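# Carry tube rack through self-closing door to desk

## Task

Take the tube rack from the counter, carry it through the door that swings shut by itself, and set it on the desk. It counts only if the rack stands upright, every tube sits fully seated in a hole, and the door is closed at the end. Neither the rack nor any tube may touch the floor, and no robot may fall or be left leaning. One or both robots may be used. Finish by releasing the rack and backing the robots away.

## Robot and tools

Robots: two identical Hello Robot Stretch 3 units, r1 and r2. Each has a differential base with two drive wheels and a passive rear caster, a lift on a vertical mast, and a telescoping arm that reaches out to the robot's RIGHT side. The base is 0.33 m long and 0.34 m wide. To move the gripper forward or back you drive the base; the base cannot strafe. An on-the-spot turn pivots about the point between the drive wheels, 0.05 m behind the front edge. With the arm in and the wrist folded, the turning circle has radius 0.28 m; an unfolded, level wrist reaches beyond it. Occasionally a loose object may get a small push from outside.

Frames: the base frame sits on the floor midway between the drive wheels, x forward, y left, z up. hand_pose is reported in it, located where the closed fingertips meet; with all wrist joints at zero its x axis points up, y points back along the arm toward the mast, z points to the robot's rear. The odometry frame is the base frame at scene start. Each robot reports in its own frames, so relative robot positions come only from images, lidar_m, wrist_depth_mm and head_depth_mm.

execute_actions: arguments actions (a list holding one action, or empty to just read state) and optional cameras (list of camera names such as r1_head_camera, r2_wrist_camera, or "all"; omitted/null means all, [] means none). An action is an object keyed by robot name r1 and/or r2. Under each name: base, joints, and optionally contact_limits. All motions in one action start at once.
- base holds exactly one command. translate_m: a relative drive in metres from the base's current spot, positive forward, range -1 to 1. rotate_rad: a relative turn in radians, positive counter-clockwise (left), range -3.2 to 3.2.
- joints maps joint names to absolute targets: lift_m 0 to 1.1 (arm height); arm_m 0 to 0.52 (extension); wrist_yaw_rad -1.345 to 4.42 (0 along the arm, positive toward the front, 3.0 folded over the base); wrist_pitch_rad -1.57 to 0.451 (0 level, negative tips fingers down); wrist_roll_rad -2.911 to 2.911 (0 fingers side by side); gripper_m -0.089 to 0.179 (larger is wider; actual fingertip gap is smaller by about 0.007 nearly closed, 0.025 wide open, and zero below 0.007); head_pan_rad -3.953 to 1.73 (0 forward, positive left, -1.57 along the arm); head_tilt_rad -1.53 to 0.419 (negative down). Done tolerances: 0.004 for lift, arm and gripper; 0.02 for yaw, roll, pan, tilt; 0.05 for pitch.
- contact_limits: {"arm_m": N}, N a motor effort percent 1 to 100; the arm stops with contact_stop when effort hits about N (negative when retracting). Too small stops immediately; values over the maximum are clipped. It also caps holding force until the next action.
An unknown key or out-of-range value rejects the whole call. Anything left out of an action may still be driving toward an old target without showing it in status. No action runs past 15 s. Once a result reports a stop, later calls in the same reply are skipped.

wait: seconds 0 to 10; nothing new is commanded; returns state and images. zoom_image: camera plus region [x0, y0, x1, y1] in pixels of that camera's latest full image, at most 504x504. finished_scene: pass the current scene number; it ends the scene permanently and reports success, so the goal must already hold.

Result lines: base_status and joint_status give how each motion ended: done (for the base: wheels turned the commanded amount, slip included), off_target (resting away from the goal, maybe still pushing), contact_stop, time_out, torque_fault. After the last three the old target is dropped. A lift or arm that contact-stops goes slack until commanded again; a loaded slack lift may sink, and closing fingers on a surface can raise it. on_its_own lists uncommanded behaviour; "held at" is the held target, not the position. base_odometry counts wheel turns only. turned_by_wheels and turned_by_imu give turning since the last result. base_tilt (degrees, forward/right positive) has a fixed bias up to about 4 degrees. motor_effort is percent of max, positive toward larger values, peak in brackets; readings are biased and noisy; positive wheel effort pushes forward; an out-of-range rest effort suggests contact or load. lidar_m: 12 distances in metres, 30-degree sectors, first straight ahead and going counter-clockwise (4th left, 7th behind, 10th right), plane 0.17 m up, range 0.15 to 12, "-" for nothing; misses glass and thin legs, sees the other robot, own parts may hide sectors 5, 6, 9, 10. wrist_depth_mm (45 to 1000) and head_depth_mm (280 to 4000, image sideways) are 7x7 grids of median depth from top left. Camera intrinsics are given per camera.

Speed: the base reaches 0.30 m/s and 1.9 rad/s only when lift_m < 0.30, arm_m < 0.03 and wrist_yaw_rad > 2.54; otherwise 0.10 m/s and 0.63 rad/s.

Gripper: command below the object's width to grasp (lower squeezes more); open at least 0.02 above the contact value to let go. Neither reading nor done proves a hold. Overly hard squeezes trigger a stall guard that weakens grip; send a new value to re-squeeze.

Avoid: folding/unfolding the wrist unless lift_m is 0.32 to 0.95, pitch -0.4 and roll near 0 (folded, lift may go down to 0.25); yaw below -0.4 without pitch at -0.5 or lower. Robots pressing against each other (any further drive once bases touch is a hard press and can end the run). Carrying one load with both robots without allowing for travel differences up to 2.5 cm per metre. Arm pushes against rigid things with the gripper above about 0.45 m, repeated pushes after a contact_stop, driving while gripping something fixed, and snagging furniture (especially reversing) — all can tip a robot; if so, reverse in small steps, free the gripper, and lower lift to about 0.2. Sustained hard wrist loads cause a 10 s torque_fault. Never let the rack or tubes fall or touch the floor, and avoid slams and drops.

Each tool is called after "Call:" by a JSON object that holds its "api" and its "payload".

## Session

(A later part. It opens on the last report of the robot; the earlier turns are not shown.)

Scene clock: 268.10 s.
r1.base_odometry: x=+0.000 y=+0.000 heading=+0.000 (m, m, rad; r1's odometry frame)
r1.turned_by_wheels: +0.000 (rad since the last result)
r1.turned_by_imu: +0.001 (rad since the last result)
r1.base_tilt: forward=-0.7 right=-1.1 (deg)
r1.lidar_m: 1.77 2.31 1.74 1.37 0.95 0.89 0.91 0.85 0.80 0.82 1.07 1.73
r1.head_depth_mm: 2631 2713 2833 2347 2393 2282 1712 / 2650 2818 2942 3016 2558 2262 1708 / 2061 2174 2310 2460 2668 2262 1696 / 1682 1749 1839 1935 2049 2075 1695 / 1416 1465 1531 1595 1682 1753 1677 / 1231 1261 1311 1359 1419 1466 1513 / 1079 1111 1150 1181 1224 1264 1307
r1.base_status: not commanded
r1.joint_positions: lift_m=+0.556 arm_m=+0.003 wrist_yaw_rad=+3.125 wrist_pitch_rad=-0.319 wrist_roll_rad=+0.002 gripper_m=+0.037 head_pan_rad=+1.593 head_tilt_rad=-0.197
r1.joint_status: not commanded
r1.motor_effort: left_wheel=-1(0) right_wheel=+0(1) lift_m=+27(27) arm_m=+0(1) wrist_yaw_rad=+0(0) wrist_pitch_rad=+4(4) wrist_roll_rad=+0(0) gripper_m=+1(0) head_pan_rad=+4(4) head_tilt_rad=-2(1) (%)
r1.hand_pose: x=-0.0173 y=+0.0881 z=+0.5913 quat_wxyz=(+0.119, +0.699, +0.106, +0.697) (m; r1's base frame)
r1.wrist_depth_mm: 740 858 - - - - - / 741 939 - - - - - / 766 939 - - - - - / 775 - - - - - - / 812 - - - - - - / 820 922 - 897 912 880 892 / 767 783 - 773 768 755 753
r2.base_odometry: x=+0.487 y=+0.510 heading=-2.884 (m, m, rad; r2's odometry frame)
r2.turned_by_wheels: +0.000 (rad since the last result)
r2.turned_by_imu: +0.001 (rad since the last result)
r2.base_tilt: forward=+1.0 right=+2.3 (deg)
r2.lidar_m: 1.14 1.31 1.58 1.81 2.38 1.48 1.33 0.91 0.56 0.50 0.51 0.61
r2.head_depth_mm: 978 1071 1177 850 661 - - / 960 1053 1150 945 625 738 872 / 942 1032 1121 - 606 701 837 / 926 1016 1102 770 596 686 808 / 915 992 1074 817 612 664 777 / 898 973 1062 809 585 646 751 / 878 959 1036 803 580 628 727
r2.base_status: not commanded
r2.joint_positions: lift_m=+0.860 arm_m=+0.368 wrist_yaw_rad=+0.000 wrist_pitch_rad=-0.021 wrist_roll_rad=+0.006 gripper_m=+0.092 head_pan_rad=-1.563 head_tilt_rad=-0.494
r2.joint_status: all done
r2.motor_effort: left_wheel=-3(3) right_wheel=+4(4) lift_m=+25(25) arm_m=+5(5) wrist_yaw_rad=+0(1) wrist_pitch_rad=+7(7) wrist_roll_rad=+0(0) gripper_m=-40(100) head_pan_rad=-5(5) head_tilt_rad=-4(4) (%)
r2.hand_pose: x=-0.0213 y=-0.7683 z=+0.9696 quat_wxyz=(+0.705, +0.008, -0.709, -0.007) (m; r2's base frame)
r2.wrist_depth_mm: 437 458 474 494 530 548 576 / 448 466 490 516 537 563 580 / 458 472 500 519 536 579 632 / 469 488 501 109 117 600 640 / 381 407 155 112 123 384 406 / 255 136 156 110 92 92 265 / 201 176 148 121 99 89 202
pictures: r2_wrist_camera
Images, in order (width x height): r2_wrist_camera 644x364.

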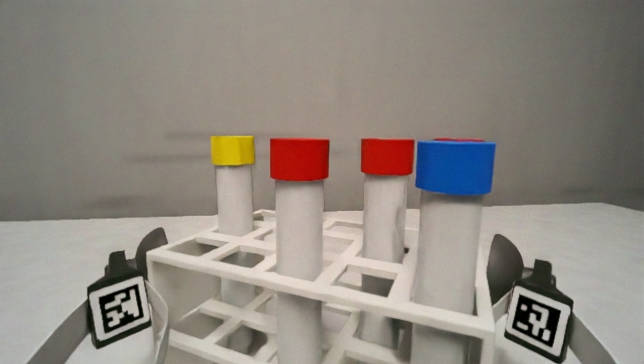

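Call:
{"api": "execute_actions", "payload": {"actions": [{"r2": {"joints": {"lift_m": 0.92}}}], "cameras": ["r2_wrist_camera", "r2_head_camera"]}}

Scene clock: 273.97 s.
r1.base_odometry: x=+0.000 y=+0.000 heading=+0.000 (m, m, rad; r1's odometry frame)
r1.turned_by_wheels: +0.000 (rad since the last result)
r1.turned_by_imu: +0.001 (rad since the last result)
r1.base_tilt: forward=-0.6 right=-1.1 (deg)
r1.lidar_m: 1.77 2.32 1.74 1.37 0.95 0.89 0.91 0.85 0.80 0.82 1.07 1.72
r1.head_depth_mm: 2651 2763 2818 2364 2376 2286 1706 / 2625 2809 2913 3014 2555 2285 1704 / 2072 2181 2292 2457 2643 2270 1698 / 1681 1755 1830 1933 2037 2067 1696 / 1424 1464 1532 1593 1679 1754 1680 / 1222 1261 1308 1359 1417 1461 1514 / 1077 1110 1145 1187 1219 1261 1309
r1.base_status: not commanded
r1.joint_positions: lift_m=+0.556 arm_m=+0.003 wrist_yaw_rad=+3.125 wrist_pitch_rad=-0.319 wrist_roll_rad=+0.002 gripper_m=+0.037 head_pan_rad=+1.593 head_tilt_rad=-0.197
r1.joint_status: not commanded
r1.motor_effort: left_wheel=+0(0) right_wheel=+0(0) lift_m=+27(27) arm_m=-1(1) wrist_yaw_rad=+0(0) wrist_pitch_rad=+4(4) wrist_roll_rad=+0(0) gripper_m=+0(1) head_pan_rad=+4(4) head_tilt_rad=-1(1) (%)
r1.hand_pose: x=-0.0173 y=+0.0881 z=+0.5913 quat_wxyz=(+0.119, +0.699, +0.106, +0.697) (m; r1's base frame)
r1.wrist_depth_mm: 735 858 - - - - - / 749 944 - - - - - / 776 968 - - - - - / 777 - - - - - - / 804 - - - - - - / 819 924 - 898 925 892 873 / 761 786 - 779 760 757 754
r2.base_odometry: x=+0.487 y=+0.510 heading=-2.884 (m, m, rad; r2's odometry frame)
r2.turned_by_wheels: +0.000 (rad since the last result)
r2.turned_by_imu: +0.001 (rad since the last result)
r2.base_tilt: forward=+1.1 right=+2.3 (deg)
r2.lidar_m: 1.14 1.31 1.57 1.81 2.38 1.48 1.33 0.91 0.56 0.50 0.50 0.61
r2.head_depth_mm: 977 1077 1173 932 - 754 914 / 960 1055 1151 - 652 730 871 / 941 1032 1116 - 624 701 837 / 926 1016 1080 758 617 684 807 / 912 995 1082 817 610 666 777 / 895 975 1059 808 585 644 753 / 880 960 1040 801 582 627 727
r2.base_status: not commanded
r2.joint_positions: lift_m=+0.920 arm_m=+0.368 wrist_yaw_rad=+0.000 wrist_pitch_rad=-0.026 wrist_roll_rad=+0.006 gripper_m=+0.117 head_pan_rad=-1.563 head_tilt_rad=-0.494
r2.joint_status: all done
r2.on_its_own: gripper_m is held at +0.115, not at your +0.090, by its stall guard, which is not easing now
r2.motor_effort: left_wheel=-3(3) right_wheel=+4(4) lift_m=+41(42) arm_m=+4(5) wrist_yaw_rad=+1(0) wrist_pitch_rad=+9(9) wrist_roll_rad=+0(0) gripper_m=-26(27) head_pan_rad=-4(4) head_tilt_rad=-4(4) (%)
r2.hand_pose: x=-0.0213 y=-0.7682 z=+1.0277 quat_wxyz=(+0.705, +0.010, -0.709, -0.009) (m; r2's base frame)
r2.wrist_depth_mm: 442 459 482 489 520 548 579 / 448 465 493 513 545 557 590 / 463 478 497 510 548 579 617 / 473 493 497 116 124 605 630 / 487 501 158 116 126 605 582 / 371 139 158 113 96 93 379 / 277 252 150 121 102 95 294
pictures: r2_head_camera (sideways: a quarter turn clockwise sets it upright), r2_wrist_camera
Images, in order (width x height): r2_head_camera 896x504, r2_wrist_camera 644x364.

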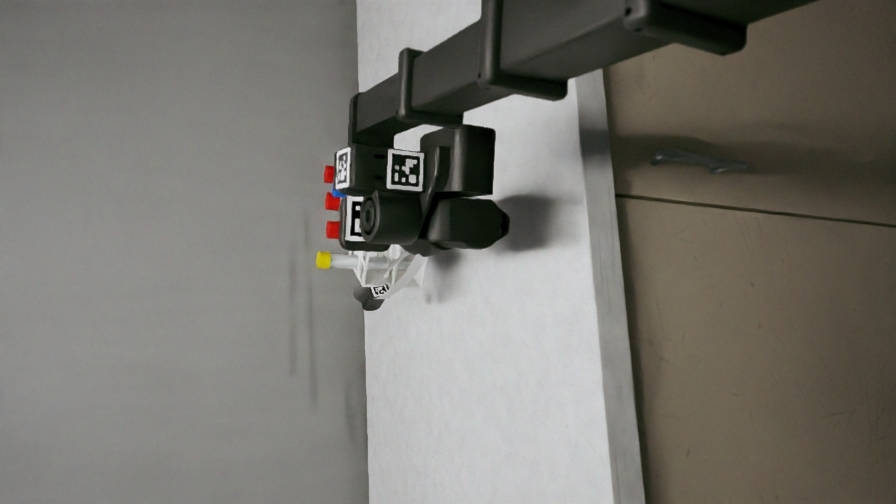

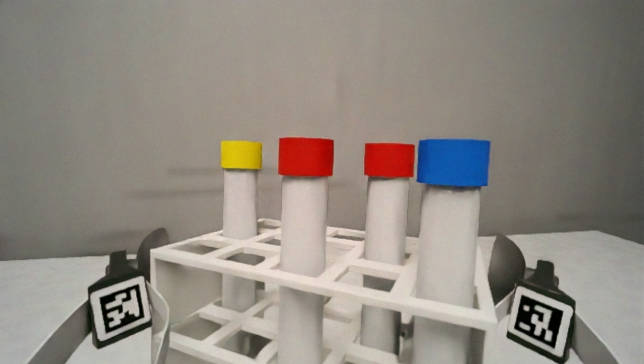

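Call:
{"api": "execute_actions", "payload": {"actions": [{"r2": {"joints": {"lift_m": 1.0}}}], "cameras": ["r2_wrist_camera"]}}

Scene clock: 282.80 s.
r1.base_odometry: x=+0.000 y=+0.000 heading=+0.000 (m, m, rad; r1's odometry frame)
r1.turned_by_wheels: +0.000 (rad since the last result)
r1.turned_by_imu: +0.001 (rad since the last result)
r1.base_tilt: forward=-0.6 right=-1.1 (deg)
r1.lidar_m: 1.77 2.32 1.74 1.37 0.95 0.89 0.91 0.85 0.80 0.82 1.07 1.72
r1.head_depth_mm: 2645 2756 2850 2342 2376 2283 1711 / 2637 2801 2931 3003 2545 2271 1703 / 2057 2171 2297 2466 2645 2273 1703 / 1681 1755 1847 1939 2054 2077 1695 / 1422 1462 1536 1598 1677 1747 1680 / 1225 1264 1314 1358 1420 1467 1510 / 1078 1112 1144 1180 1222 1258 1304
r1.base_status: not commanded
r1.joint_positions: lift_m=+0.556 arm_m=+0.003 wrist_yaw_rad=+3.125 wrist_pitch_rad=-0.319 wrist_roll_rad=+0.002 gripper_m=+0.037 head_pan_rad=+1.593 head_tilt_rad=-0.197
r1.joint_status: not commanded
r1.motor_effort: left_wheel=+0(0) right_wheel=+0(0) lift_m=+27(27) arm_m=+0(1) wrist_yaw_rad=+0(0) wrist_pitch_rad=+4(4) wrist_roll_rad=+0(0) gripper_m=+0(0) head_pan_rad=+4(3) head_tilt_rad=-2(2) (%)
r1.hand_pose: x=-0.0173 y=+0.0881 z=+0.5913 quat_wxyz=(+0.119, +0.699, +0.106, +0.697) (m; r1's base frame)
r1.wrist_depth_mm: 721 857 - - - - - / 750 909 - - - - - / 764 964 - - - - - / 769 - - - - - - / 802 - - - - - - / 820 940 - 912 918 887 888 / 775 783 - 780 744 758 757
r2.base_odometry: x=+0.487 y=+0.510 heading=-2.884 (m, m, rad; r2's odometry frame)
r2.turned_by_wheels: +0.000 (rad since the last result)
r2.turned_by_imu: +0.001 (rad since the last result)
r2.base_tilt: forward=+1.0 right=+2.3 (deg)
r2.lidar_m: 1.14 1.31 1.57 1.81 2.38 1.47 1.32 0.91 0.56 0.50 0.50 0.60
r2.head_depth_mm: 981 1076 - 761 659 755 907 / 960 1054 - 838 653 731 868 / 942 1032 - 788 624 701 838 / 927 1012 730 820 618 686 806 / 911 993 1073 820 612 665 778 / 898 977 1058 809 586 646 752 / 879 957 1035 801 580 627 726
r2.base_status: not commanded
r2.joint_positions: lift_m=+1.000 arm_m=+0.368 wrist_yaw_rad=+0.000 wrist_pitch_rad=-0.026 wrist_roll_rad=+0.006 gripper_m=+0.117 head_pan_rad=-1.563 head_tilt_rad=-0.494
r2.joint_status: all done
r2.on_its_own: gripper_m is held at +0.115, not at your +0.090, by its stall guard, which is not easing now
r2.motor_effort: left_wheel=-4(3) right_wheel=+4(4) lift_m=+41(42) arm_m=+5(5) wrist_yaw_rad=+0(1) wrist_pitch_rad=+9(9) wrist_roll_rad=+0(0) gripper_m=-25(25) head_pan_rad=-5(5) head_tilt_rad=-4(4) (%)
r2.hand_pose: x=-0.0213 y=-0.7682 z=+1.1076 quat_wxyz=(+0.705, +0.010, -0.709, -0.009) (m; r2's base frame)
r2.wrist_depth_mm: 445 453 469 494 523 553 579 / 453 458 487 500 548 578 586 / 460 476 495 531 539 576 608 / 469 487 506 115 123 591 627 / 490 494 157 116 127 626 647 / 496 139 158 113 96 93 561 / 395 365 150 121 102 95 424
pictures: r2_wrist_camera
Images, in order (width x height): r2_wrist_camera 644x364.

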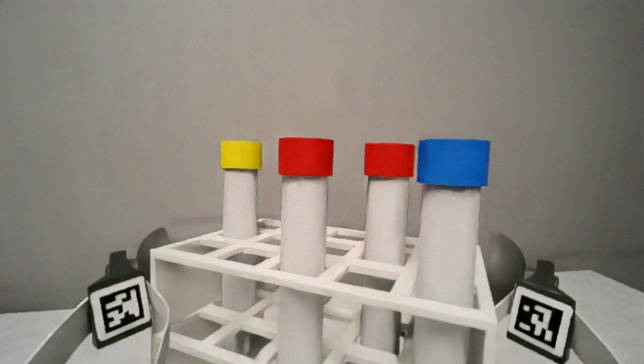

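Call:
{"api": "execute_actions", "payload": {"actions": [{"r2": {"joints": {"arm_m": 0.0}}}], "cameras": ["r2_wrist_camera"]}}

Scene clock: 291.33 s.
r1.base_odometry: x=+0.000 y=+0.000 heading=+0.000 (m, m, rad; r1's odometry frame)
r1.turned_by_wheels: +0.000 (rad since the last result)
r1.turned_by_imu: +0.001 (rad since the last result)
r1.base_tilt: forward=-0.6 right=-1.1 (deg)
r1.lidar_m: 1.77 2.32 1.74 1.37 0.95 0.89 0.91 0.85 0.80 0.82 1.07 1.73
r1.head_depth_mm: 2648 2726 2806 2354 2354 2294 1712 / 2630 2816 2907 2974 2545 2287 1697 / 2063 2175 2307 2467 2665 2261 1704 / 1676 1753 1839 1937 2031 2076 1694 / 1416 1465 1530 1592 1663 1740 1673 / 1230 1258 1310 1363 1408 1465 1514 / 1079 1104 1149 1179 1223 1265 1305
r1.base_status: not commanded
r1.joint_positions: lift_m=+0.556 arm_m=+0.003 wrist_yaw_rad=+3.125 wrist_pitch_rad=-0.319 wrist_roll_rad=+0.002 gripper_m=+0.037 head_pan_rad=+1.593 head_tilt_rad=-0.197
r1.joint_status: not commanded
r1.motor_effort: left_wheel=+0(0) right_wheel=+0(0) lift_m=+27(27) arm_m=-1(1) wrist_yaw_rad=+0(0) wrist_pitch_rad=+5(4) wrist_roll_rad=+0(0) gripper_m=+0(0) head_pan_rad=+4(4) head_tilt_rad=-1(1) (%)
r1.hand_pose: x=-0.0173 y=+0.0881 z=+0.5913 quat_wxyz=(+0.119, +0.699, +0.106, +0.697) (m; r1's base frame)
r1.wrist_depth_mm: 737 875 - - - - - / 748 913 - - - - - / 760 952 - - - - - / 775 - - - - - - / 817 - - - - - - / 808 934 - 908 919 891 892 / 765 780 - 761 756 761 751
r2.base_odometry: x=+0.487 y=+0.510 heading=-2.884 (m, m, rad; r2's odometry frame)
r2.turned_by_wheels: +0.000 (rad since the last result)
r2.turned_by_imu: +0.001 (rad since the last result)
r2.base_tilt: forward=+1.0 right=+2.3 (deg)
r2.lidar_m: 1.14 1.31 1.57 1.81 2.39 1.48 1.32 0.91 0.56 0.50 0.50 0.61
r2.head_depth_mm: 979 1075 1171 902 - - - / 960 1056 1152 372 654 - - / 942 1038 1127 358 - - - / 927 1016 1098 399 - 695 798 / 910 995 1079 860 577 664 777 / 897 976 1059 809 585 646 751 / 879 961 1036 801 581 627 727
r2.base_status: not commanded
r2.joint_positions: lift_m=+1.000 arm_m=+0.003 wrist_yaw_rad=+0.000 wrist_pitch_rad=-0.026 wrist_roll_rad=+0.006 gripper_m=+0.117 head_pan_rad=-1.563 head_tilt_rad=-0.494
r2.joint_status: all done
joint sent to its limit — the command would take r2.arm_m past its lower limit, so that joint was sent only as far as its limit.
r2.on_its_own: gripper_m is held at +0.115, not at your +0.090, by its stall guard, which is not easing now
r2.motor_effort: left_wheel=-4(3) right_wheel=+4(4) lift_m=+41(41) arm_m=-5(6) wrist_yaw_rad=+0(1) wrist_pitch_rad=+9(9) wrist_roll_rad=+0(0) gripper_m=-25(25) head_pan_rad=-5(4) head_tilt_rad=-4(4) (%)
r2.hand_pose: x=-0.0214 y=-0.4035 z=+1.1075 quat_wxyz=(+0.705, +0.010, -0.709, -0.010) (m; r2's base frame)
r2.wrist_depth_mm: 731 763 796 839 863 913 931 / 750 783 799 830 880 946 - / 770 809 821 877 901 959 - / 785 808 859 117 123 - - / 792 817 158 116 126 826 - / 527 139 157 113 96 93 544 / 401 370 150 120 103 95 422
pictures: r2_wrist_camera
Images, in order (width x height): r2_wrist_camera 644x364.

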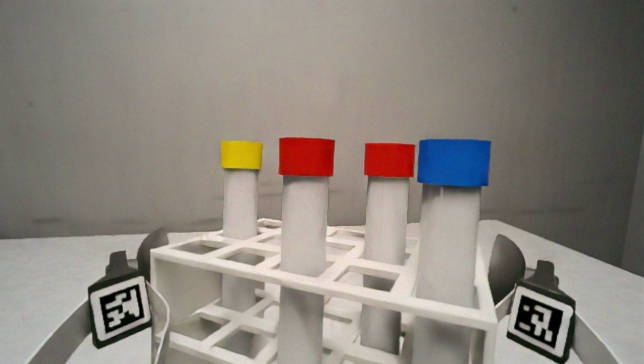

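Call:
{"api": "execute_actions", "payload": {"actions": [{"r1": {"base": {"rotate_rad": -0.26}, "joints": {"wrist_pitch_rad": -0.4, "wrist_yaw_rad": 2.0, "head_pan_rad": 0.0, "head_tilt_rad": -0.2}}, "r2": {"joints": {"wrist_yaw_rad": 2.0, "head_pan_rad": 0.0, "head_tilt_rad": -0.3}}}], "cameras": ["r2_wrist_camera", "r1_nav_camera"]}}

Scene clock: 380.63 s.
r1.base_odometry: x=+0.000 y=+0.000 heading=-0.260 (m, m, rad; r1's odometry frame)
r1.turned_by_wheels: -0.260 (rad since the last result)
r1.turned_by_imu: -0.257 (rad since the last result)
r1.base_tilt: forward=-0.7 right=-1.1 (deg)
r1.lidar_m: 1.72 1.94 1.74 2.03 1.08 0.90 0.89 0.97 0.81 0.80 0.90 1.45
r1.head_depth_mm: 1490 1532 1598 1662 1718 1800 1708 / 1528 1580 1616 1697 1767 1843 1711 / 1561 1614 1670 1743 1832 1897 1700 / 1599 1646 1726 1780 1873 1945 1690 / 1625 1693 1760 1841 1923 1998 1689 / 1664 1737 1802 1893 1967 2051 1688 / 1697 1782 1842 1932 2029 2093 1671
r1.base_status: done
r1.joint_positions: lift_m=+0.556 arm_m=+0.003 wrist_yaw_rad=+2.004 wrist_pitch_rad=-0.411 wrist_roll_rad=+0.002 gripper_m=+0.037 head_pan_rad=+0.007 head_tilt_rad=-0.198
r1.joint_status: all done
r1.motor_effort: left_wheel=+3(9) right_wheel=-2(5) lift_m=+27(27) arm_m=-1(0) wrist_yaw_rad=-4(5) wrist_pitch_rad=+4(5) wrist_roll_rad=+0(0) gripper_m=+0(0) head_pan_rad=-3(55) head_tilt_rad=-1(1) (%)
r1.hand_pose: x=+0.1831 y=-0.0534 z=+0.5699 quat_wxyz=(+0.495, +0.661, -0.251, +0.505) (m; r1's base frame)
r1.wrist_depth_mm: - - - - - - - / - - - - - - - / - - - - - - - / - - - - - - - / - - - 982 986 958 968 / 852 849 858 839 831 799 809 / 723 723 698 713 706 694 707
r2.base_odometry: x=+0.487 y=+0.510 heading=-2.884 (m, m, rad; r2's odometry frame)
r2.turned_by_wheels: +0.000 (rad since the last result)
r2.turned_by_imu: +0.001 (rad since the last result)
r2.base_tilt: forward=+1.0 right=+2.3 (deg)
r2.lidar_m: 1.14 1.31 1.58 1.77 2.38 1.48 1.32 0.91 0.56 0.50 0.51 0.61
r2.head_depth_mm: 1189 1265 1350 1419 924 935 - / 1164 1239 1321 1399 1151 1167 - / 1139 1206 1287 1380 1491 1601 1557 / 1112 1183 1258 1353 1446 1550 1560 / 1088 1160 1231 1314 1414 1505 1444 / 1073 1133 1205 1284 1372 1481 1445 / 1057 1114 1176 1254 1343 1437 1433
r2.base_status: not commanded
r2.joint_positions: lift_m=+1.000 arm_m=+0.003 wrist_yaw_rad=+1.998 wrist_pitch_rad=-0.026 wrist_roll_rad=+0.006 gripper_m=+0.117 head_pan_rad=-0.007 head_tilt_rad=-0.310
r2.joint_status: all done
r2.on_its_own: gripper_m is held at +0.115, not at your +0.090, by its stall guard, which is not easing now
r2.motor_effort: left_wheel=-3(3) right_wheel=+3(4) lift_m=+41(41) arm_m=-4(5) wrist_yaw_rad=+2(3) wrist_pitch_rad=+9(9) wrist_roll_rad=+0(0) gripper_m=-26(25) head_pan_rad=+4(60) head_tilt_rad=+6(27) (%)
r2.hand_pose: x=+0.2112 y=-0.0422 z=+1.1075 quat_wxyz=(+0.390, +0.601, -0.376, +0.588) (m; r2's base frame)
r2.wrist_depth_mm: - - - - - - 934 / - - - - - - - / - - - - - - - / - - - 115 124 - - / - - 158 115 127 - 820 / - 138 158 114 96 94 608 / - - 149 125 101 96 547
pictures: r1_nav_camera (sideways: a quarter turn counterclockwise sets it upright), r2_wrist_camera
Images, in order (width x height): r1_nav_camera 672x504, r2_wrist_camera 644x364.

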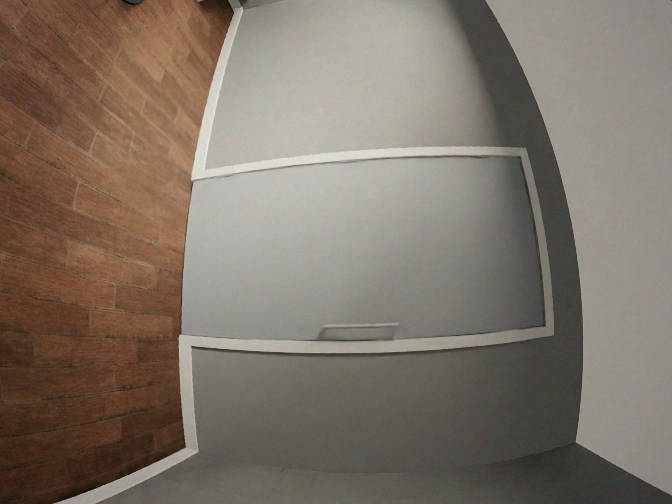

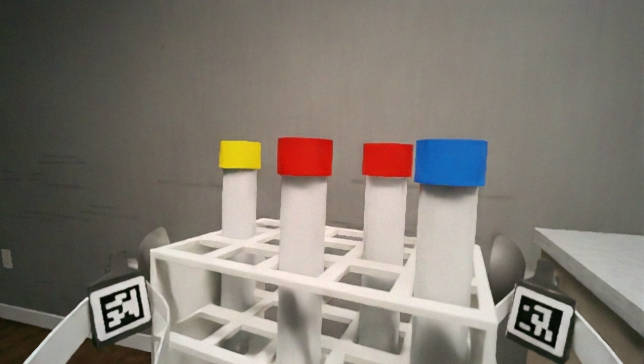

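Call:
{"api": "execute_actions", "payload": {"actions": [{"r1": {"base": {"translate_m": 0.9}, "joints": {"lift_m": 1.0, "wrist_pitch_rad": 0.0, "gripper_m": 0.1}}, "r2": {"base": {"rotate_rad": 1.571}}}], "cameras": ["r2_nav_camera", "r1_nav_camera"]}}

Scene clock: 397.97 s.
r1.base_odometry: x=+0.870 y=-0.231 heading=-0.260 (m, m, rad; r1's odometry frame)
r1.turned_by_wheels: +0.000 (rad since the last result)
r1.turned_by_imu: +0.007 (rad since the last result)
r1.base_tilt: forward=-0.6 right=-1.0 (deg)
r1.lidar_m: 0.85 0.96 1.55 1.70 2.14 1.78 1.78 1.18 0.98 0.98 1.02 0.85
r1.head_depth_mm: 702 730 754 782 813 848 884 / 718 745 773 803 837 872 906 / 734 762 792 824 858 894 934 / 752 782 812 845 880 921 962 / 770 797 834 866 902 947 995 / 789 818 852 891 928 975 1022 / 809 843 878 916 957 1004 1055
r1.base_status: done
r1.joint_positions: lift_m=+1.000 arm_m=+0.003 wrist_yaw_rad=+2.003 wrist_pitch_rad=-0.023 wrist_roll_rad=+0.002 gripper_m=+0.100 head_pan_rad=+0.007 head_tilt_rad=-0.198
r1.joint_status: all done
r1.motor_effort: left_wheel=+2(10) right_wheel=-2(3) lift_m=+34(34) arm_m=-1(1) wrist_yaw_rad=-4(5) wrist_pitch_rad=+8(10) wrist_roll_rad=+0(0) gripper_m=+0(82) head_pan_rad=-4(4) head_tilt_rad=-1(1) (%)
r1.hand_pose: x=+0.2107 y=-0.0406 z=+1.1083 quat_wxyz=(+0.388, +0.601, -0.374, +0.591) (m; r1's base frame)
r1.wrist_depth_mm: - - - 843 724 620 542 / - - - 873 735 639 546 / - - - 898 758 659 562 / - - - 918 779 668 578 / - - - 983 817 682 603 / - - - - 886 703 613 / - - - - 872 727 636
r2.base_odometry: x=+0.487 y=+0.510 heading=-1.313 (m, m, rad; r2's odometry frame)
r2.turned_by_wheels: +1.571 (rad since the last result)
r2.turned_by_imu: +1.560 (rad since the last result)
r2.base_tilt: forward=+1.0 right=+2.3 (deg)
r2.lidar_m: 2.65 1.58 1.48 1.32 0.91 0.56 0.50 0.51 0.61 1.30 1.31 1.57
r2.head_depth_mm: 2348 2366 2387 2399 2407 2081 - / 2417 2579 2738 2899 2658 1911 - / 2365 2534 2691 2898 2650 1882 1554 / 2323 2471 2615 2808 2628 1884 1553 / 2259 2422 2558 2752 2598 1932 1450 / 2237 2357 2492 2684 2584 1847 1442 / 2187 2351 2464 2627 2548 1733 1425
r2.base_status: done
r2.joint_positions: lift_m=+1.000 arm_m=+0.003 wrist_yaw_rad=+1.998 wrist_pitch_rad=-0.026 wrist_roll_rad=+0.006 gripper_m=+0.117 head_pan_rad=-0.007 head_tilt_rad=-0.310
r2.joint_status: not commanded
r2.on_its_own: gripper_m is held at +0.115, not at your +0.090, by its stall guard, which is not easing now
r2.motor_effort: left_wheel=-4(7) right_wheel=+4(8) lift_m=+41(41) arm_m=-4(4) wrist_yaw_rad=+2(3) wrist_pitch_rad=+9(9) wrist_roll_rad=+0(0) gripper_m=-25(25) head_pan_rad=+3(4) head_tilt_rad=+6(7) (%)
r2.hand_pose: x=+0.2112 y=-0.0421 z=+1.1075 quat_wxyz=(+0.390, +0.601, -0.375, +0.588) (m; r2's base frame)
r2.wrist_depth_mm: - - - - - - - / - - - - - - - / - - - - - - - / - - - 115 123 - - / - - 158 115 127 - - / - 139 157 113 96 94 - / - - 150 122 101 96 -
pictures: r1_nav_camera (sideways: a quarter turn counterclockwise sets it upright), r2_nav_camera (sideways: a quarter turn counterclockwise sets it upright)
Images, in order (width x height): r1_nav_camera 672x504, r2_nav_camera 672x504.

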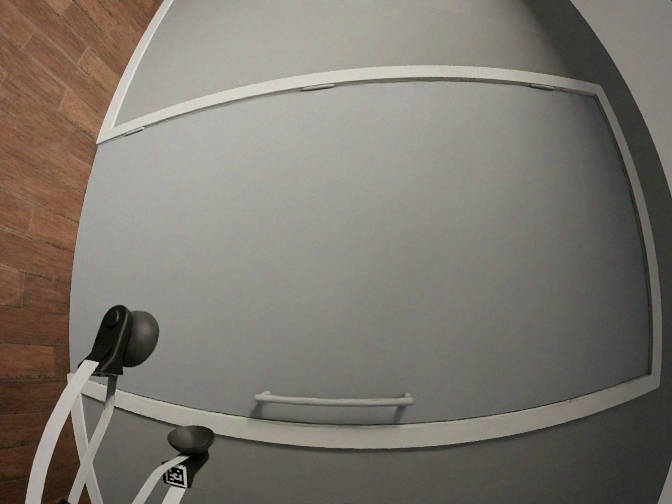

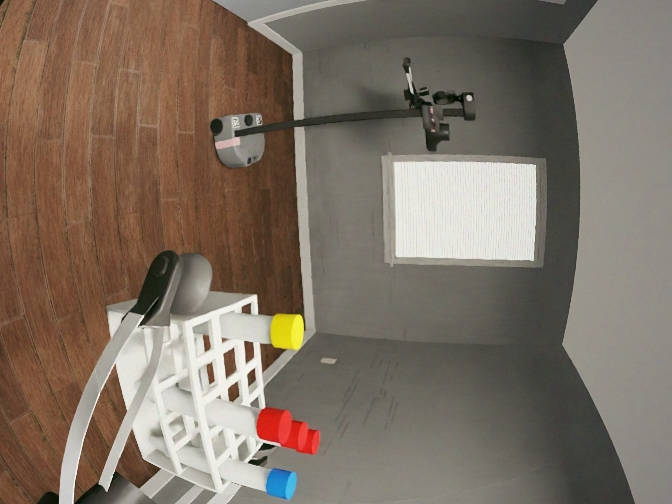

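Call:
{"api": "execute_actions", "payload": {"actions": []}}

Scene clock: 424.47 s.
r1.base_odometry: x=+0.870 y=-0.231 heading=-0.260 (m, m, rad; r1's odometry frame)
r1.turned_by_wheels: +0.000 (rad since the last result)
r1.turned_by_imu: +0.001 (rad since the last result)
r1.base_tilt: forward=-0.6 right=-1.0 (deg)
r1.lidar_m: 0.85 0.95 1.54 1.70 2.14 1.78 1.78 1.18 0.98 0.98 1.02 0.85
r1.head_depth_mm: 703 729 753 784 814 849 881 / 722 744 771 802 835 868 909 / 735 762 793 824 857 894 931 / 753 782 813 847 879 921 962 / 770 800 831 868 904 946 995 / 789 820 855 890 928 975 1026 / 811 842 877 915 961 1008 1061
r1.base_status: done
r1.joint_positions: lift_m=+1.000 arm_m=+0.003 wrist_yaw_rad=+2.003 wrist_pitch_rad=-0.023 wrist_roll_rad=+0.002 gripper_m=+0.100 head_pan_rad=+0.007 head_tilt_rad=-0.198
r1.joint_status: all done
r1.motor_effort: left_wheel=+2(10) right_wheel=-2(3) lift_m=+33(34) arm_m=-1(1) wrist_yaw_rad=-4(5) wrist_pitch_rad=+8(10) wrist_roll_rad=+0(0) gripper_m=+0(82) head_pan_rad=-4(4) head_tilt_rad=-2(1) (%)
r1.hand_pose: x=+0.2107 y=-0.0406 z=+1.1083 quat_wxyz=(+0.388, +0.601, -0.374, +0.591) (m; r1's base frame)
r1.wrist_depth_mm: - - - 842 717 623 538 / - - - 862 741 642 554 / - - - 900 754 655 567 / - - - 929 771 672 572 / - - - 970 832 686 599 / - - - - 873 696 624 / - - - - 876 728 629
r2.base_odometry: x=+0.487 y=+0.510 heading=-1.313 (m, m, rad; r2's odometry frame)
r2.turned_by_wheels: +0.000 (rad since the last result)
r2.turned_by_imu: +0.000 (rad since the last result)
r2.base_tilt: forward=+1.0 right=+2.3 (deg)
r2.lidar_m: 2.65 1.58 1.48 1.33 0.91 0.56 0.50 0.51 0.61 1.30 1.31 1.58
r2.head_depth_mm: 2349 2362 2397 2403 2413 2079 - / 2409 2579 2742 2918 2683 1910 - / 2345 2515 2705 2846 2607 1885 1552 / 2323 2468 2632 2813 2622 1867 1556 / 2275 2414 2564 2734 2585 1932 1442 / 2234 2374 2500 2675 2591 1839 1441 / 2183 2308 2470 2603 2549 1724 1426
r2.base_status: done
r2.joint_positions: lift_m=+1.000 arm_m=+0.003 wrist_yaw_rad=+1.998 wrist_pitch_rad=-0.026 wrist_roll_rad=+0.006 gripper_m=+0.117 head_pan_rad=-0.007 head_tilt_rad=-0.310
r2.joint_status: not commanded
r2.on_its_own: gripper_m is held at +0.115, not at your +0.090, by its stall guard, which is not easing now
r2.motor_effort: left_wheel=-3(7) right_wheel=+4(8) lift_m=+41(41) arm_m=-4(4) wrist_yaw_rad=+1(3) wrist_pitch_rad=+9(9) wrist_roll_rad=+0(0) gripper_m=-26(25) head_pan_rad=+4(4) head_tilt_rad=+6(7) (%)
r2.hand_pose: x=+0.2112 y=-0.0421 z=+1.1075 quat_wxyz=(+0.390, +0.601, -0.375, +0.588) (m; r2's base frame)
r2.wrist_depth_mm: - - - - - - - / - - - - - - - / - - - - - - - / - - - 115 123 - - / - - 158 115 126 - - / - 138 158 113 96 94 - / - - 150 123 101 96 -
pictures: r1_head_camera (sideways: a quarter turn clockwise sets it upright), r1_nav_camera (sideways: a quarter turn counterclockwise sets it upright), r1_wrist_camera, r2_head_camera (sideways: a quarter turn clockwise sets it upright), r2_nav_camera (sideways: a quarter turn counterclockwise sets it upright), r2_wrist_camera
Images, in order (width x height): r1_head_camera 896x504, r1_nav_camera 672x504, r1_wrist_camera 644x364, r2_head_camera 896x504, r2_nav_camera 672x504, r2_wrist_camera 644x364.

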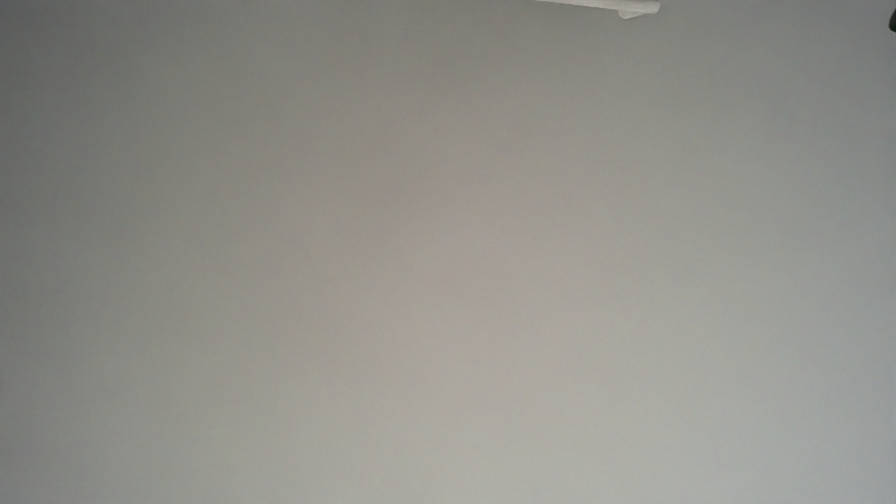

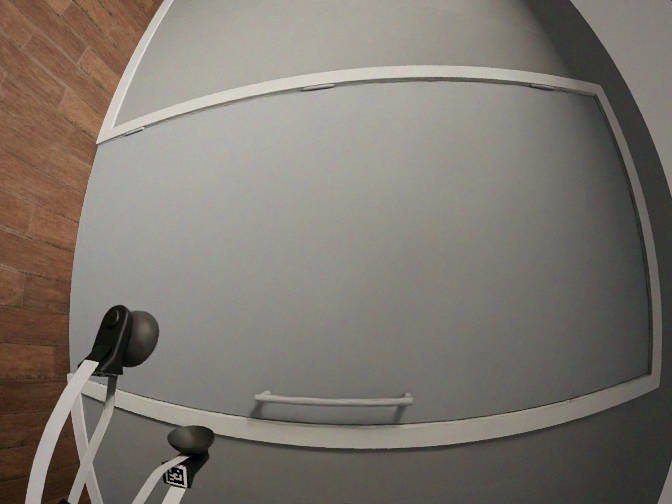

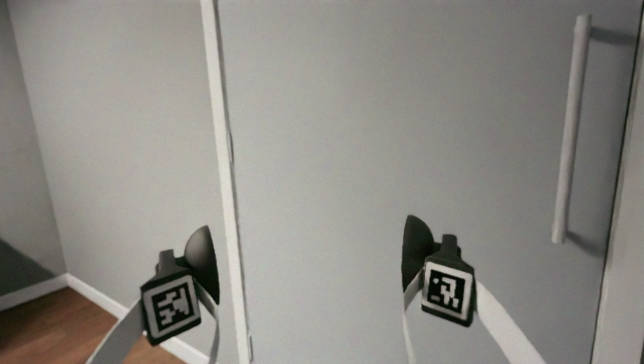

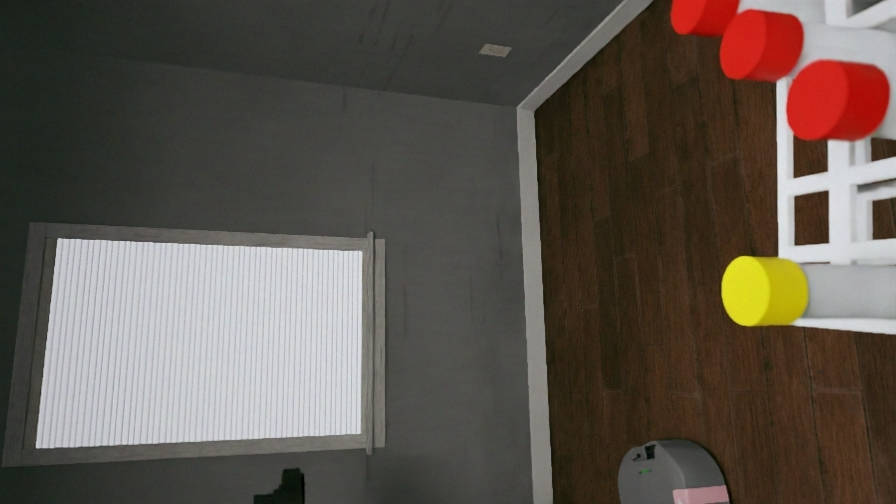

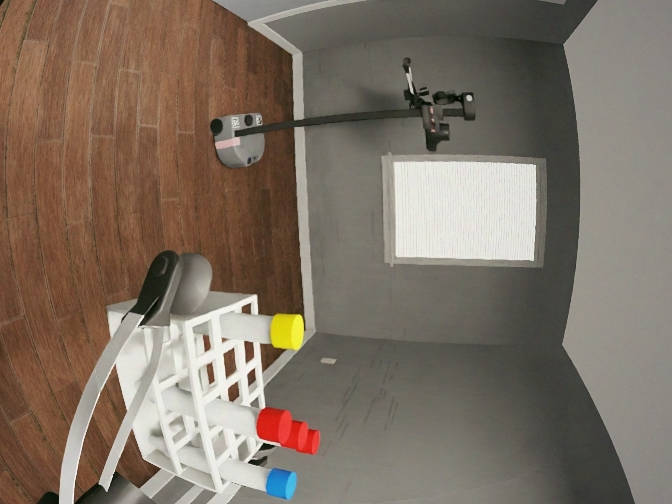

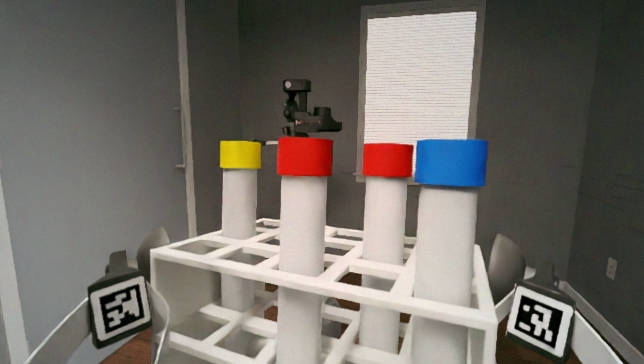

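Call:
{"api": "execute_actions", "payload": {"actions": [{"r1": {"base": {"translate_m": 0.45}, "joints": {"arm_m": 0.34}}, "r2": {"base": {"translate_m": 1.0}}}], "cameras": ["r1_wrist_camera", "r1_nav_camera"]}}

Scene clock: 444.70 s.
r1.base_odometry: x=+1.305 y=-0.347 heading=-0.260 (m, m, rad; r1's odometry frame)
r1.turned_by_wheels: +0.000 (rad since the last result)
r1.turned_by_imu: +0.004 (rad since the last result)
r1.base_tilt: forward=-0.7 right=-1.1 (deg)
r1.lidar_m: 0.41 0.46 0.74 2.09 1.13 1.13 2.22 1.29 1.07 0.91 0.49 0.41
r1.head_depth_mm: 314 325 337 350 363 378 394 / 321 333 345 358 373 388 405 / 328 340 354 368 382 399 417 / 335 349 363 377 393 410 430 / 344 358 372 388 404 422 443 / 353 366 382 397 416 435 457 / 362 376 392 409 428 449 473
r1.base_status: done
r1.joint_positions: lift_m=+1.000 arm_m=+0.340 wrist_yaw_rad=+2.002 wrist_pitch_rad=-0.023 wrist_roll_rad=+0.002 gripper_m=+0.100 head_pan_rad=+0.007 head_tilt_rad=-0.198
r1.joint_status: all done
r1.motor_effort: left_wheel=+2(10) right_wheel=-2(2) lift_m=+33(34) arm_m=+4(5) wrist_yaw_rad=-3(5) wrist_pitch_rad=+8(8) wrist_roll_rad=+0(0) gripper_m=+0(1) head_pan_rad=-4(4) head_tilt_rad=-1(2) (%)
r1.hand_pose: x=+0.2109 y=-0.3778 z=+1.1083 quat_wxyz=(+0.388, +0.600, -0.375, +0.590) (m; r1's base frame)
r1.wrist_depth_mm: 590 431 322 278 223 205 181 / 646 456 352 286 231 210 186 / 694 484 369 301 237 216 190 / 759 520 385 310 245 221 194 / 833 544 398 323 260 228 198 / 893 638 402 335 273 231 203 / - 630 446 340 272 244 209
r2.base_odometry: x=+0.742 y=-0.457 heading=-1.313 (m, m, rad; r2's odometry frame)
r2.turned_by_wheels: +0.000 (rad since the last result)
r2.turned_by_imu: +0.007 (rad since the last result)
r2.base_tilt: forward=+1.0 right=+2.3 (deg)
r2.lidar_m: 1.66 1.67 1.11 1.10 1.51 1.65 1.49 1.49 1.24 1.12 1.12 1.35
r2.head_depth_mm: 1527 1632 1750 1876 1996 2002 - / 1507 1591 1696 1818 1976 1895 - / 1457 1555 1666 1775 1909 1886 1560 / 1439 1522 1612 1728 1868 1878 1553 / 1406 1487 1582 1675 1818 1860 1445 / 1376 1473 1550 1648 1774 1843 1440 / 1354 1432 1520 1611 1733 1807 1432
r2.base_status: done
r2.joint_positions: lift_m=+1.000 arm_m=+0.003 wrist_yaw_rad=+1.998 wrist_pitch_rad=-0.026 wrist_roll_rad=+0.006 gripper_m=+0.117 head_pan_rad=-0.007 head_tilt_rad=-0.310
r2.joint_status: not commanded
r2.on_its_own: gripper_m is held at +0.115, not at your +0.090, by its stall guard, which is not easing now
r2.motor_effort: left_wheel=-3(3) right_wheel=+4(10) lift_m=+41(41) arm_m=-4(5) wrist_yaw_rad=+3(1) wrist_pitch_rad=+9(9) wrist_roll_rad=+0(0) gripper_m=-25(26) head_pan_rad=+4(4) head_tilt_rad=+6(6) (%)
r2.hand_pose: x=+0.2112 y=-0.0421 z=+1.1075 quat_wxyz=(+0.390, +0.601, -0.375, +0.588) (m; r2's base frame)
r2.wrist_depth_mm: - - - - - - - / - - - - - - - / - - - - - - - / - - - 115 123 - - / - - 158 115 126 - - / - 139 157 114 96 94 - / - - 150 125 101 96 -
pictures: r1_nav_camera (sideways: a quarter turn counterclockwise sets it upright), r1_wrist_camera
Images, in order (width x height): r1_nav_camera 672x504, r1_wrist_camera 644x364.

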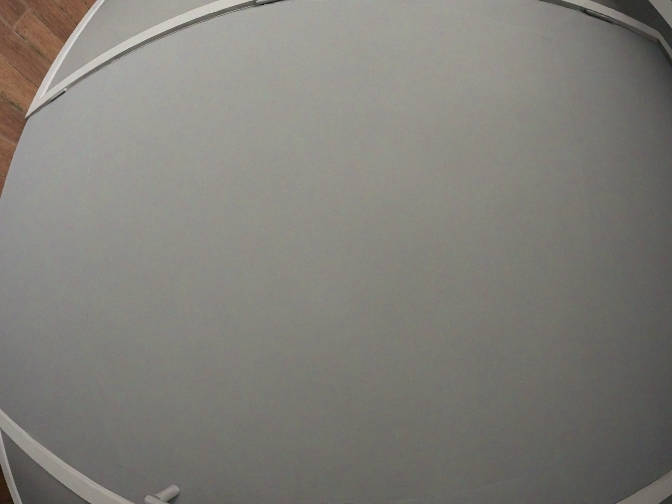

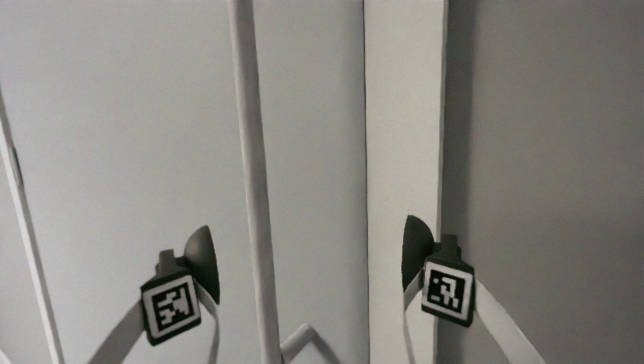

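Call:
{"api": "execute_actions", "payload": {"actions": [{"r1": {"joints": {"arm_m": 0.2}}, "r2": {"base": {"translate_m": 1.0}}}], "cameras": ["r1_wrist_camera", "r2_nav_camera"]}}

Scene clock: 465.43 s.
r1.base_odometry: x=+1.305 y=-0.347 heading=-0.260 (m, m, rad; r1's odometry frame)
r1.turned_by_wheels: +0.000 (rad since the last result)
r1.turned_by_imu: +0.002 (rad since the last result)
r1.base_tilt: forward=-0.7 right=-1.0 (deg)
r1.lidar_m: 0.41 0.46 0.74 2.10 2.33 2.23 1.17 1.29 1.07 0.92 0.49 0.41
r1.head_depth_mm: 314 325 337 350 364 378 394 / 321 332 345 358 373 388 406 / 328 341 353 368 383 399 417 / 336 349 362 377 393 411 429 / 344 357 371 387 404 422 443 / 353 367 382 398 416 435 457 / 361 376 392 409 428 449 472
r1.base_status: not commanded
r1.joint_positions: lift_m=+1.000 arm_m=+0.200 wrist_yaw_rad=+2.002 wrist_pitch_rad=-0.023 wrist_roll_rad=+0.002 gripper_m=+0.100 head_pan_rad=+0.007 head_tilt_rad=-0.198
r1.joint_status: all done
r1.motor_effort: left_wheel=+2(2) right_wheel=-2(2) lift_m=+34(34) arm_m=-4(4) wrist_yaw_rad=-3(2) wrist_pitch_rad=+8(8) wrist_roll_rad=+0(0) gripper_m=+0(0) head_pan_rad=-4(4) head_tilt_rad=-1(1) (%)
r1.hand_pose: x=+0.2109 y=-0.2385 z=+1.1083 quat_wxyz=(+0.388, +0.600, -0.375, +0.590) (m; r1's base frame)
r1.wrist_depth_mm: 651 480 377 307 248 227 192 / 712 502 392 319 254 235 196 / 770 533 411 331 260 241 201 / 821 568 431 345 273 247 207 / 913 607 442 360 306 255 210 / - 720 448 372 323 259 216 / - 705 491 389 303 276 222
r2.base_odometry: x=+0.997 y=-1.424 heading=-1.313 (m, m, rad; r2's odometry frame)
r2.turned_by_wheels: +0.000 (rad since the last result)
r2.turned_by_imu: +0.007 (rad since the last result)
r2.base_tilt: forward=+1.0 right=+2.3 (deg)
r2.lidar_m: 0.68 0.68 0.83 1.60 1.70 2.05 2.47 1.65 1.03 0.93 0.94 0.75
r2.head_depth_mm: 591 631 674 723 781 828 - / 581 617 660 708 759 825 - / 557 590 630 679 735 801 860 / 554 587 627 669 715 754 839 / 543 576 612 653 702 734 821 / 533 565 600 639 684 719 803 / 524 553 587 626 668 700 783
r2.base_status: done
r2.joint_positions: lift_m=+1.000 arm_m=+0.003 wrist_yaw_rad=+1.998 wrist_pitch_rad=-0.026 wrist_roll_rad=+0.006 gripper_m=+0.117 head_pan_rad=-0.007 head_tilt_rad=-0.310
r2.joint_status: not commanded
r2.on_its_own: gripper_m is held at +0.115, not at your +0.090, by its stall guard, which is not easing now
r2.motor_effort: left_wheel=-3(5) right_wheel=+4(10) lift_m=+41(41) arm_m=-5(4) wrist_yaw_rad=+2(2) wrist_pitch_rad=+9(9) wrist_roll_rad=+0(0) gripper_m=-25(25) head_pan_rad=+4(4) head_tilt_rad=+7(6) (%)
r2.hand_pose: x=+0.2112 y=-0.0421 z=+1.1075 quat_wxyz=(+0.390, +0.601, -0.375, +0.588) (m; r2's base frame)
r2.wrist_depth_mm: 754 715 663 594 570 525 503 / 825 739 651 615 578 544 504 / 827 779 702 622 578 538 510 / 873 763 683 115 123 552 534 / 904 813 158 116 127 563 534 / 929 139 158 113 96 94 551 / - 852 150 125 101 96 550
pictures: r1_wrist_camera, r2_nav_camera (sideways: a quarter turn counterclockwise sets it upright)
Images, in order (width x height): r1_wrist_camera 644x364, r2_nav_camera 672x504.

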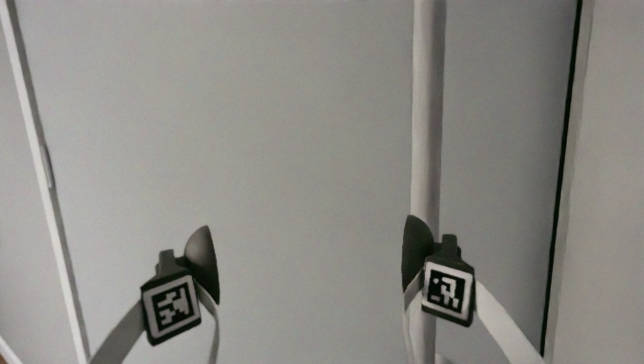

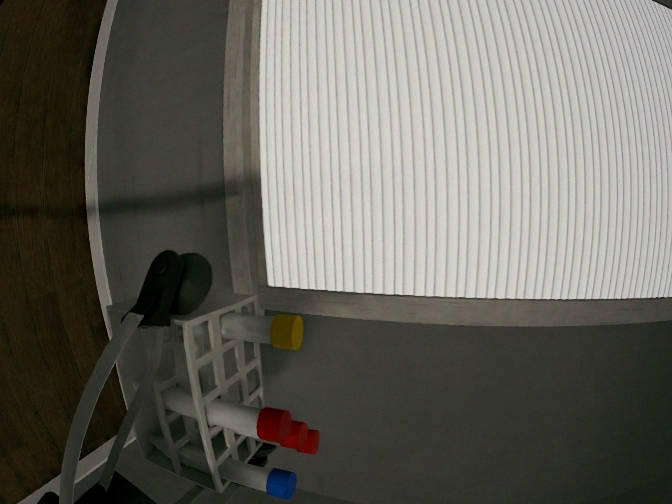

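Call:
{"api": "execute_actions", "payload": {"actions": [{"r1": {"base": {"translate_m": 0.1}, "joints": {"arm_m": 0.21}}}], "cameras": ["r1_wrist_camera"]}}

Scene clock: 475.83 s.
r1.base_odometry: x=+1.401 y=-0.372 heading=-0.260 (m, m, rad; r1's odometry frame)
r1.turned_by_wheels: +0.000 (rad since the last result)
r1.turned_by_imu: +0.001 (rad since the last result)
r1.base_tilt: forward=-0.6 right=-1.1 (deg)
r1.lidar_m: 0.31 0.35 0.57 2.09 2.31 2.33 1.27 1.31 1.10 0.70 0.37 0.31
r1.head_depth_mm: - - - - - - 286 / - - - - - 285 294 / - - - - 282 290 303 / - - - - 287 298 312 / - - - 284 293 306 321 / - - - 289 302 316 332 / - - 286 297 311 326 343
r1.base_status: done
r1.joint_positions: lift_m=+1.000 arm_m=+0.210 wrist_yaw_rad=+1.998 wrist_pitch_rad=-0.023 wrist_roll_rad=+0.002 gripper_m=+0.100 head_pan_rad=+0.007 head_tilt_rad=-0.198
r1.joint_status: all done
r1.motor_effort: left_wheel=+2(7) right_wheel=-1(5) lift_m=+33(34) arm_m=+3(4) wrist_yaw_rad=+3(3) wrist_pitch_rad=+8(8) wrist_roll_rad=+0(0) gripper_m=+0(1) head_pan_rad=-4(4) head_tilt_rad=-1(1) (%)
r1.hand_pose: x=+0.2113 y=-0.2488 z=+1.1083 quat_wxyz=(+0.390, +0.600, -0.376, +0.590) (m; r1's base frame)
r1.wrist_depth_mm: 403 304 239 197 158 147 131 / 437 322 249 205 162 150 133 / 470 339 263 212 166 154 137 / 515 362 274 220 172 158 138 / 586 387 283 228 129 162 144 / 647 442 287 238 132 164 145 / 727 443 314 249 188 174 149
r2.base_odometry: x=+0.997 y=-1.424 heading=-1.313 (m, m, rad; r2's odometry frame)
r2.turned_by_wheels: +0.000 (rad since the last result)
r2.turned_by_imu: +0.001 (rad since the last result)
r2.base_tilt: forward=+1.0 right=+2.3 (deg)
r2.lidar_m: 0.68 0.69 0.83 1.60 1.70 2.04 2.47 1.65 1.03 0.93 0.94 0.76
r2.head_depth_mm: 592 630 673 723 783 827 - / 579 617 659 707 761 826 - / 556 592 632 679 733 805 858 / 554 586 624 668 715 755 838 / 542 575 613 653 702 736 820 / 534 565 600 639 684 721 804 / 523 554 587 625 668 701 785
r2.base_status: not commanded
r2.joint_positions: lift_m=+1.000 arm_m=+0.003 wrist_yaw_rad=+1.998 wrist_pitch_rad=-0.026 wrist_roll_rad=+0.006 gripper_m=+0.117 head_pan_rad=-0.007 head_tilt_rad=-0.310
r2.joint_status: not commanded
r2.on_its_own: gripper_m is held at +0.115, not at your +0.090, by its stall guard, which is not easing now
r2.motor_effort: left_wheel=-3(4) right_wheel=+4(4) lift_m=+41(41) arm_m=-4(5) wrist_yaw_rad=+2(1) wrist_pitch_rad=+9(9) wrist_roll_rad=+0(0) gripper_m=-25(25) head_pan_rad=+4(4) head_tilt_rad=+6(6) (%)
r2.hand_pose: x=+0.2112 y=-0.0421 z=+1.1075 quat_wxyz=(+0.390, +0.601, -0.375, +0.588) (m; r2's base frame)
r2.wrist_depth_mm: 791 711 651 603 568 526 498 / 790 735 672 624 571 544 498 / 847 758 688 615 590 545 515 / 860 781 668 115 123 560 526 / 928 780 158 115 126 564 543 / 945 138 159 114 96 94 546 / - 892 150 124 101 96 557
pictures: r1_wrist_camera
Images, in order (width x height): r1_wrist_camera 644x364.

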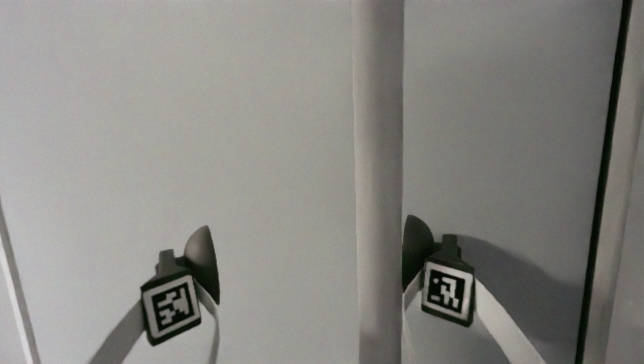

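Call:
{"api": "execute_actions", "payload": {"actions": [{"r1": {"base": {"translate_m": 0.025}, "joints": {"arm_m": 0.24}}}], "cameras": ["r1_wrist_camera"]}}

Scene clock: 484.37 s.
r1.base_odometry: x=+1.425 y=-0.379 heading=-0.260 (m, m, rad; r1's odometry frame)
r1.turned_by_wheels: -0.001 (rad since the last result)
r1.turned_by_imu: -0.019 (rad since the last result)
r1.base_tilt: forward=-0.7 right=-1.1 (deg)
r1.lidar_m: 0.29 0.32 0.51 2.09 2.28 2.35 1.29 1.34 1.10 0.67 0.35 0.29
r1.head_depth_mm: - - - - - - - / - - - - - - - / - - - - - - 283 / - - - - - - 286 / - - - - - 284 294 / - - - - - 288 302 / - - - - 285 296 311
r1.base_status: done
r1.joint_positions: lift_m=+1.000 arm_m=+0.239 wrist_yaw_rad=+2.038 wrist_pitch_rad=-0.024 wrist_roll_rad=+0.002 gripper_m=+0.100 head_pan_rad=+0.007 head_tilt_rad=-0.198
r1.joint_status: all done
r1.on_its_own: wrist_yaw_rad is at rest, and its effort (-45) is outside its rest range (-12 to +12)
r1.motor_effort: left_wheel=-5(15) right_wheel=+18(32) lift_m=+32(34) arm_m=+6(8) wrist_yaw_rad=-45(45) wrist_pitch_rad=+8(8) wrist_roll_rad=+0(0) gripper_m=+9(9) head_pan_rad=-4(4) head_tilt_rad=-1(2) (%)
r1.hand_pose: x=+0.2069 y=-0.2694 z=+1.1081 quat_wxyz=(+0.378, +0.607, -0.363, +0.597) (m; r1's base frame)
r1.wrist_depth_mm: 390 284 222 112 152 132 106 / 422 303 232 117 157 135 109 / 458 320 241 179 161 140 111 / 509 341 254 128 167 145 113 / 574 367 262 130 167 147 116 / 652 432 263 135 189 153 119 / 747 419 290 207 185 154 123
r2.base_odometry: x=+0.997 y=-1.424 heading=-1.313 (m, m, rad; r2's odometry frame)
r2.turned_by_wheels: +0.000 (rad since the last result)
r2.turned_by_imu: +0.001 (rad since the last result)
r2.base_tilt: forward=+1.0 right=+2.3 (deg)
r2.lidar_m: 0.68 0.69 0.83 1.60 1.71 2.05 2.46 1.65 1.04 0.93 0.93 0.76
r2.head_depth_mm: 592 631 674 724 783 832 - / 579 616 659 706 761 824 - / 557 592 630 678 734 802 860 / 553 587 625 667 717 753 839 / 543 575 612 653 701 734 821 / 534 565 600 639 684 719 804 / 523 555 588 624 670 699 783
r2.base_status: not commanded
r2.joint_positions: lift_m=+1.000 arm_m=+0.003 wrist_yaw_rad=+1.998 wrist_pitch_rad=-0.026 wrist_roll_rad=+0.006 gripper_m=+0.117 head_pan_rad=-0.007 head_tilt_rad=-0.310
r2.joint_status: not commanded
r2.on_its_own: gripper_m is held at +0.115, not at your +0.090, by its stall guard, which is not easing now
r2.motor_effort: left_wheel=-3(3) right_wheel=+4(4) lift_m=+41(41) arm_m=-4(4) wrist_yaw_rad=+3(3) wrist_pitch_rad=+9(9) wrist_roll_rad=+0(0) gripper_m=-26(25) head_pan_rad=+4(4) head_tilt_rad=+6(6) (%)
r2.hand_pose: x=+0.2112 y=-0.0421 z=+1.1075 quat_wxyz=(+0.390, +0.601, -0.375, +0.588) (m; r2's base frame)
r2.wrist_depth_mm: 761 730 657 602 562 526 490 / 805 730 673 613 565 538 506 / 816 764 670 626 582 548 514 / 857 777 680 115 123 552 529 / 904 797 157 116 126 576 545 / 929 139 158 113 96 94 535 / - 853 150 124 100 96 560
pictures: r1_wrist_camera
Images, in order (width x height): r1_wrist_camera 644x364.

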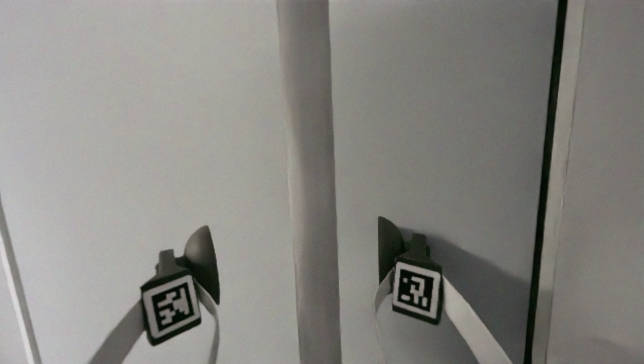

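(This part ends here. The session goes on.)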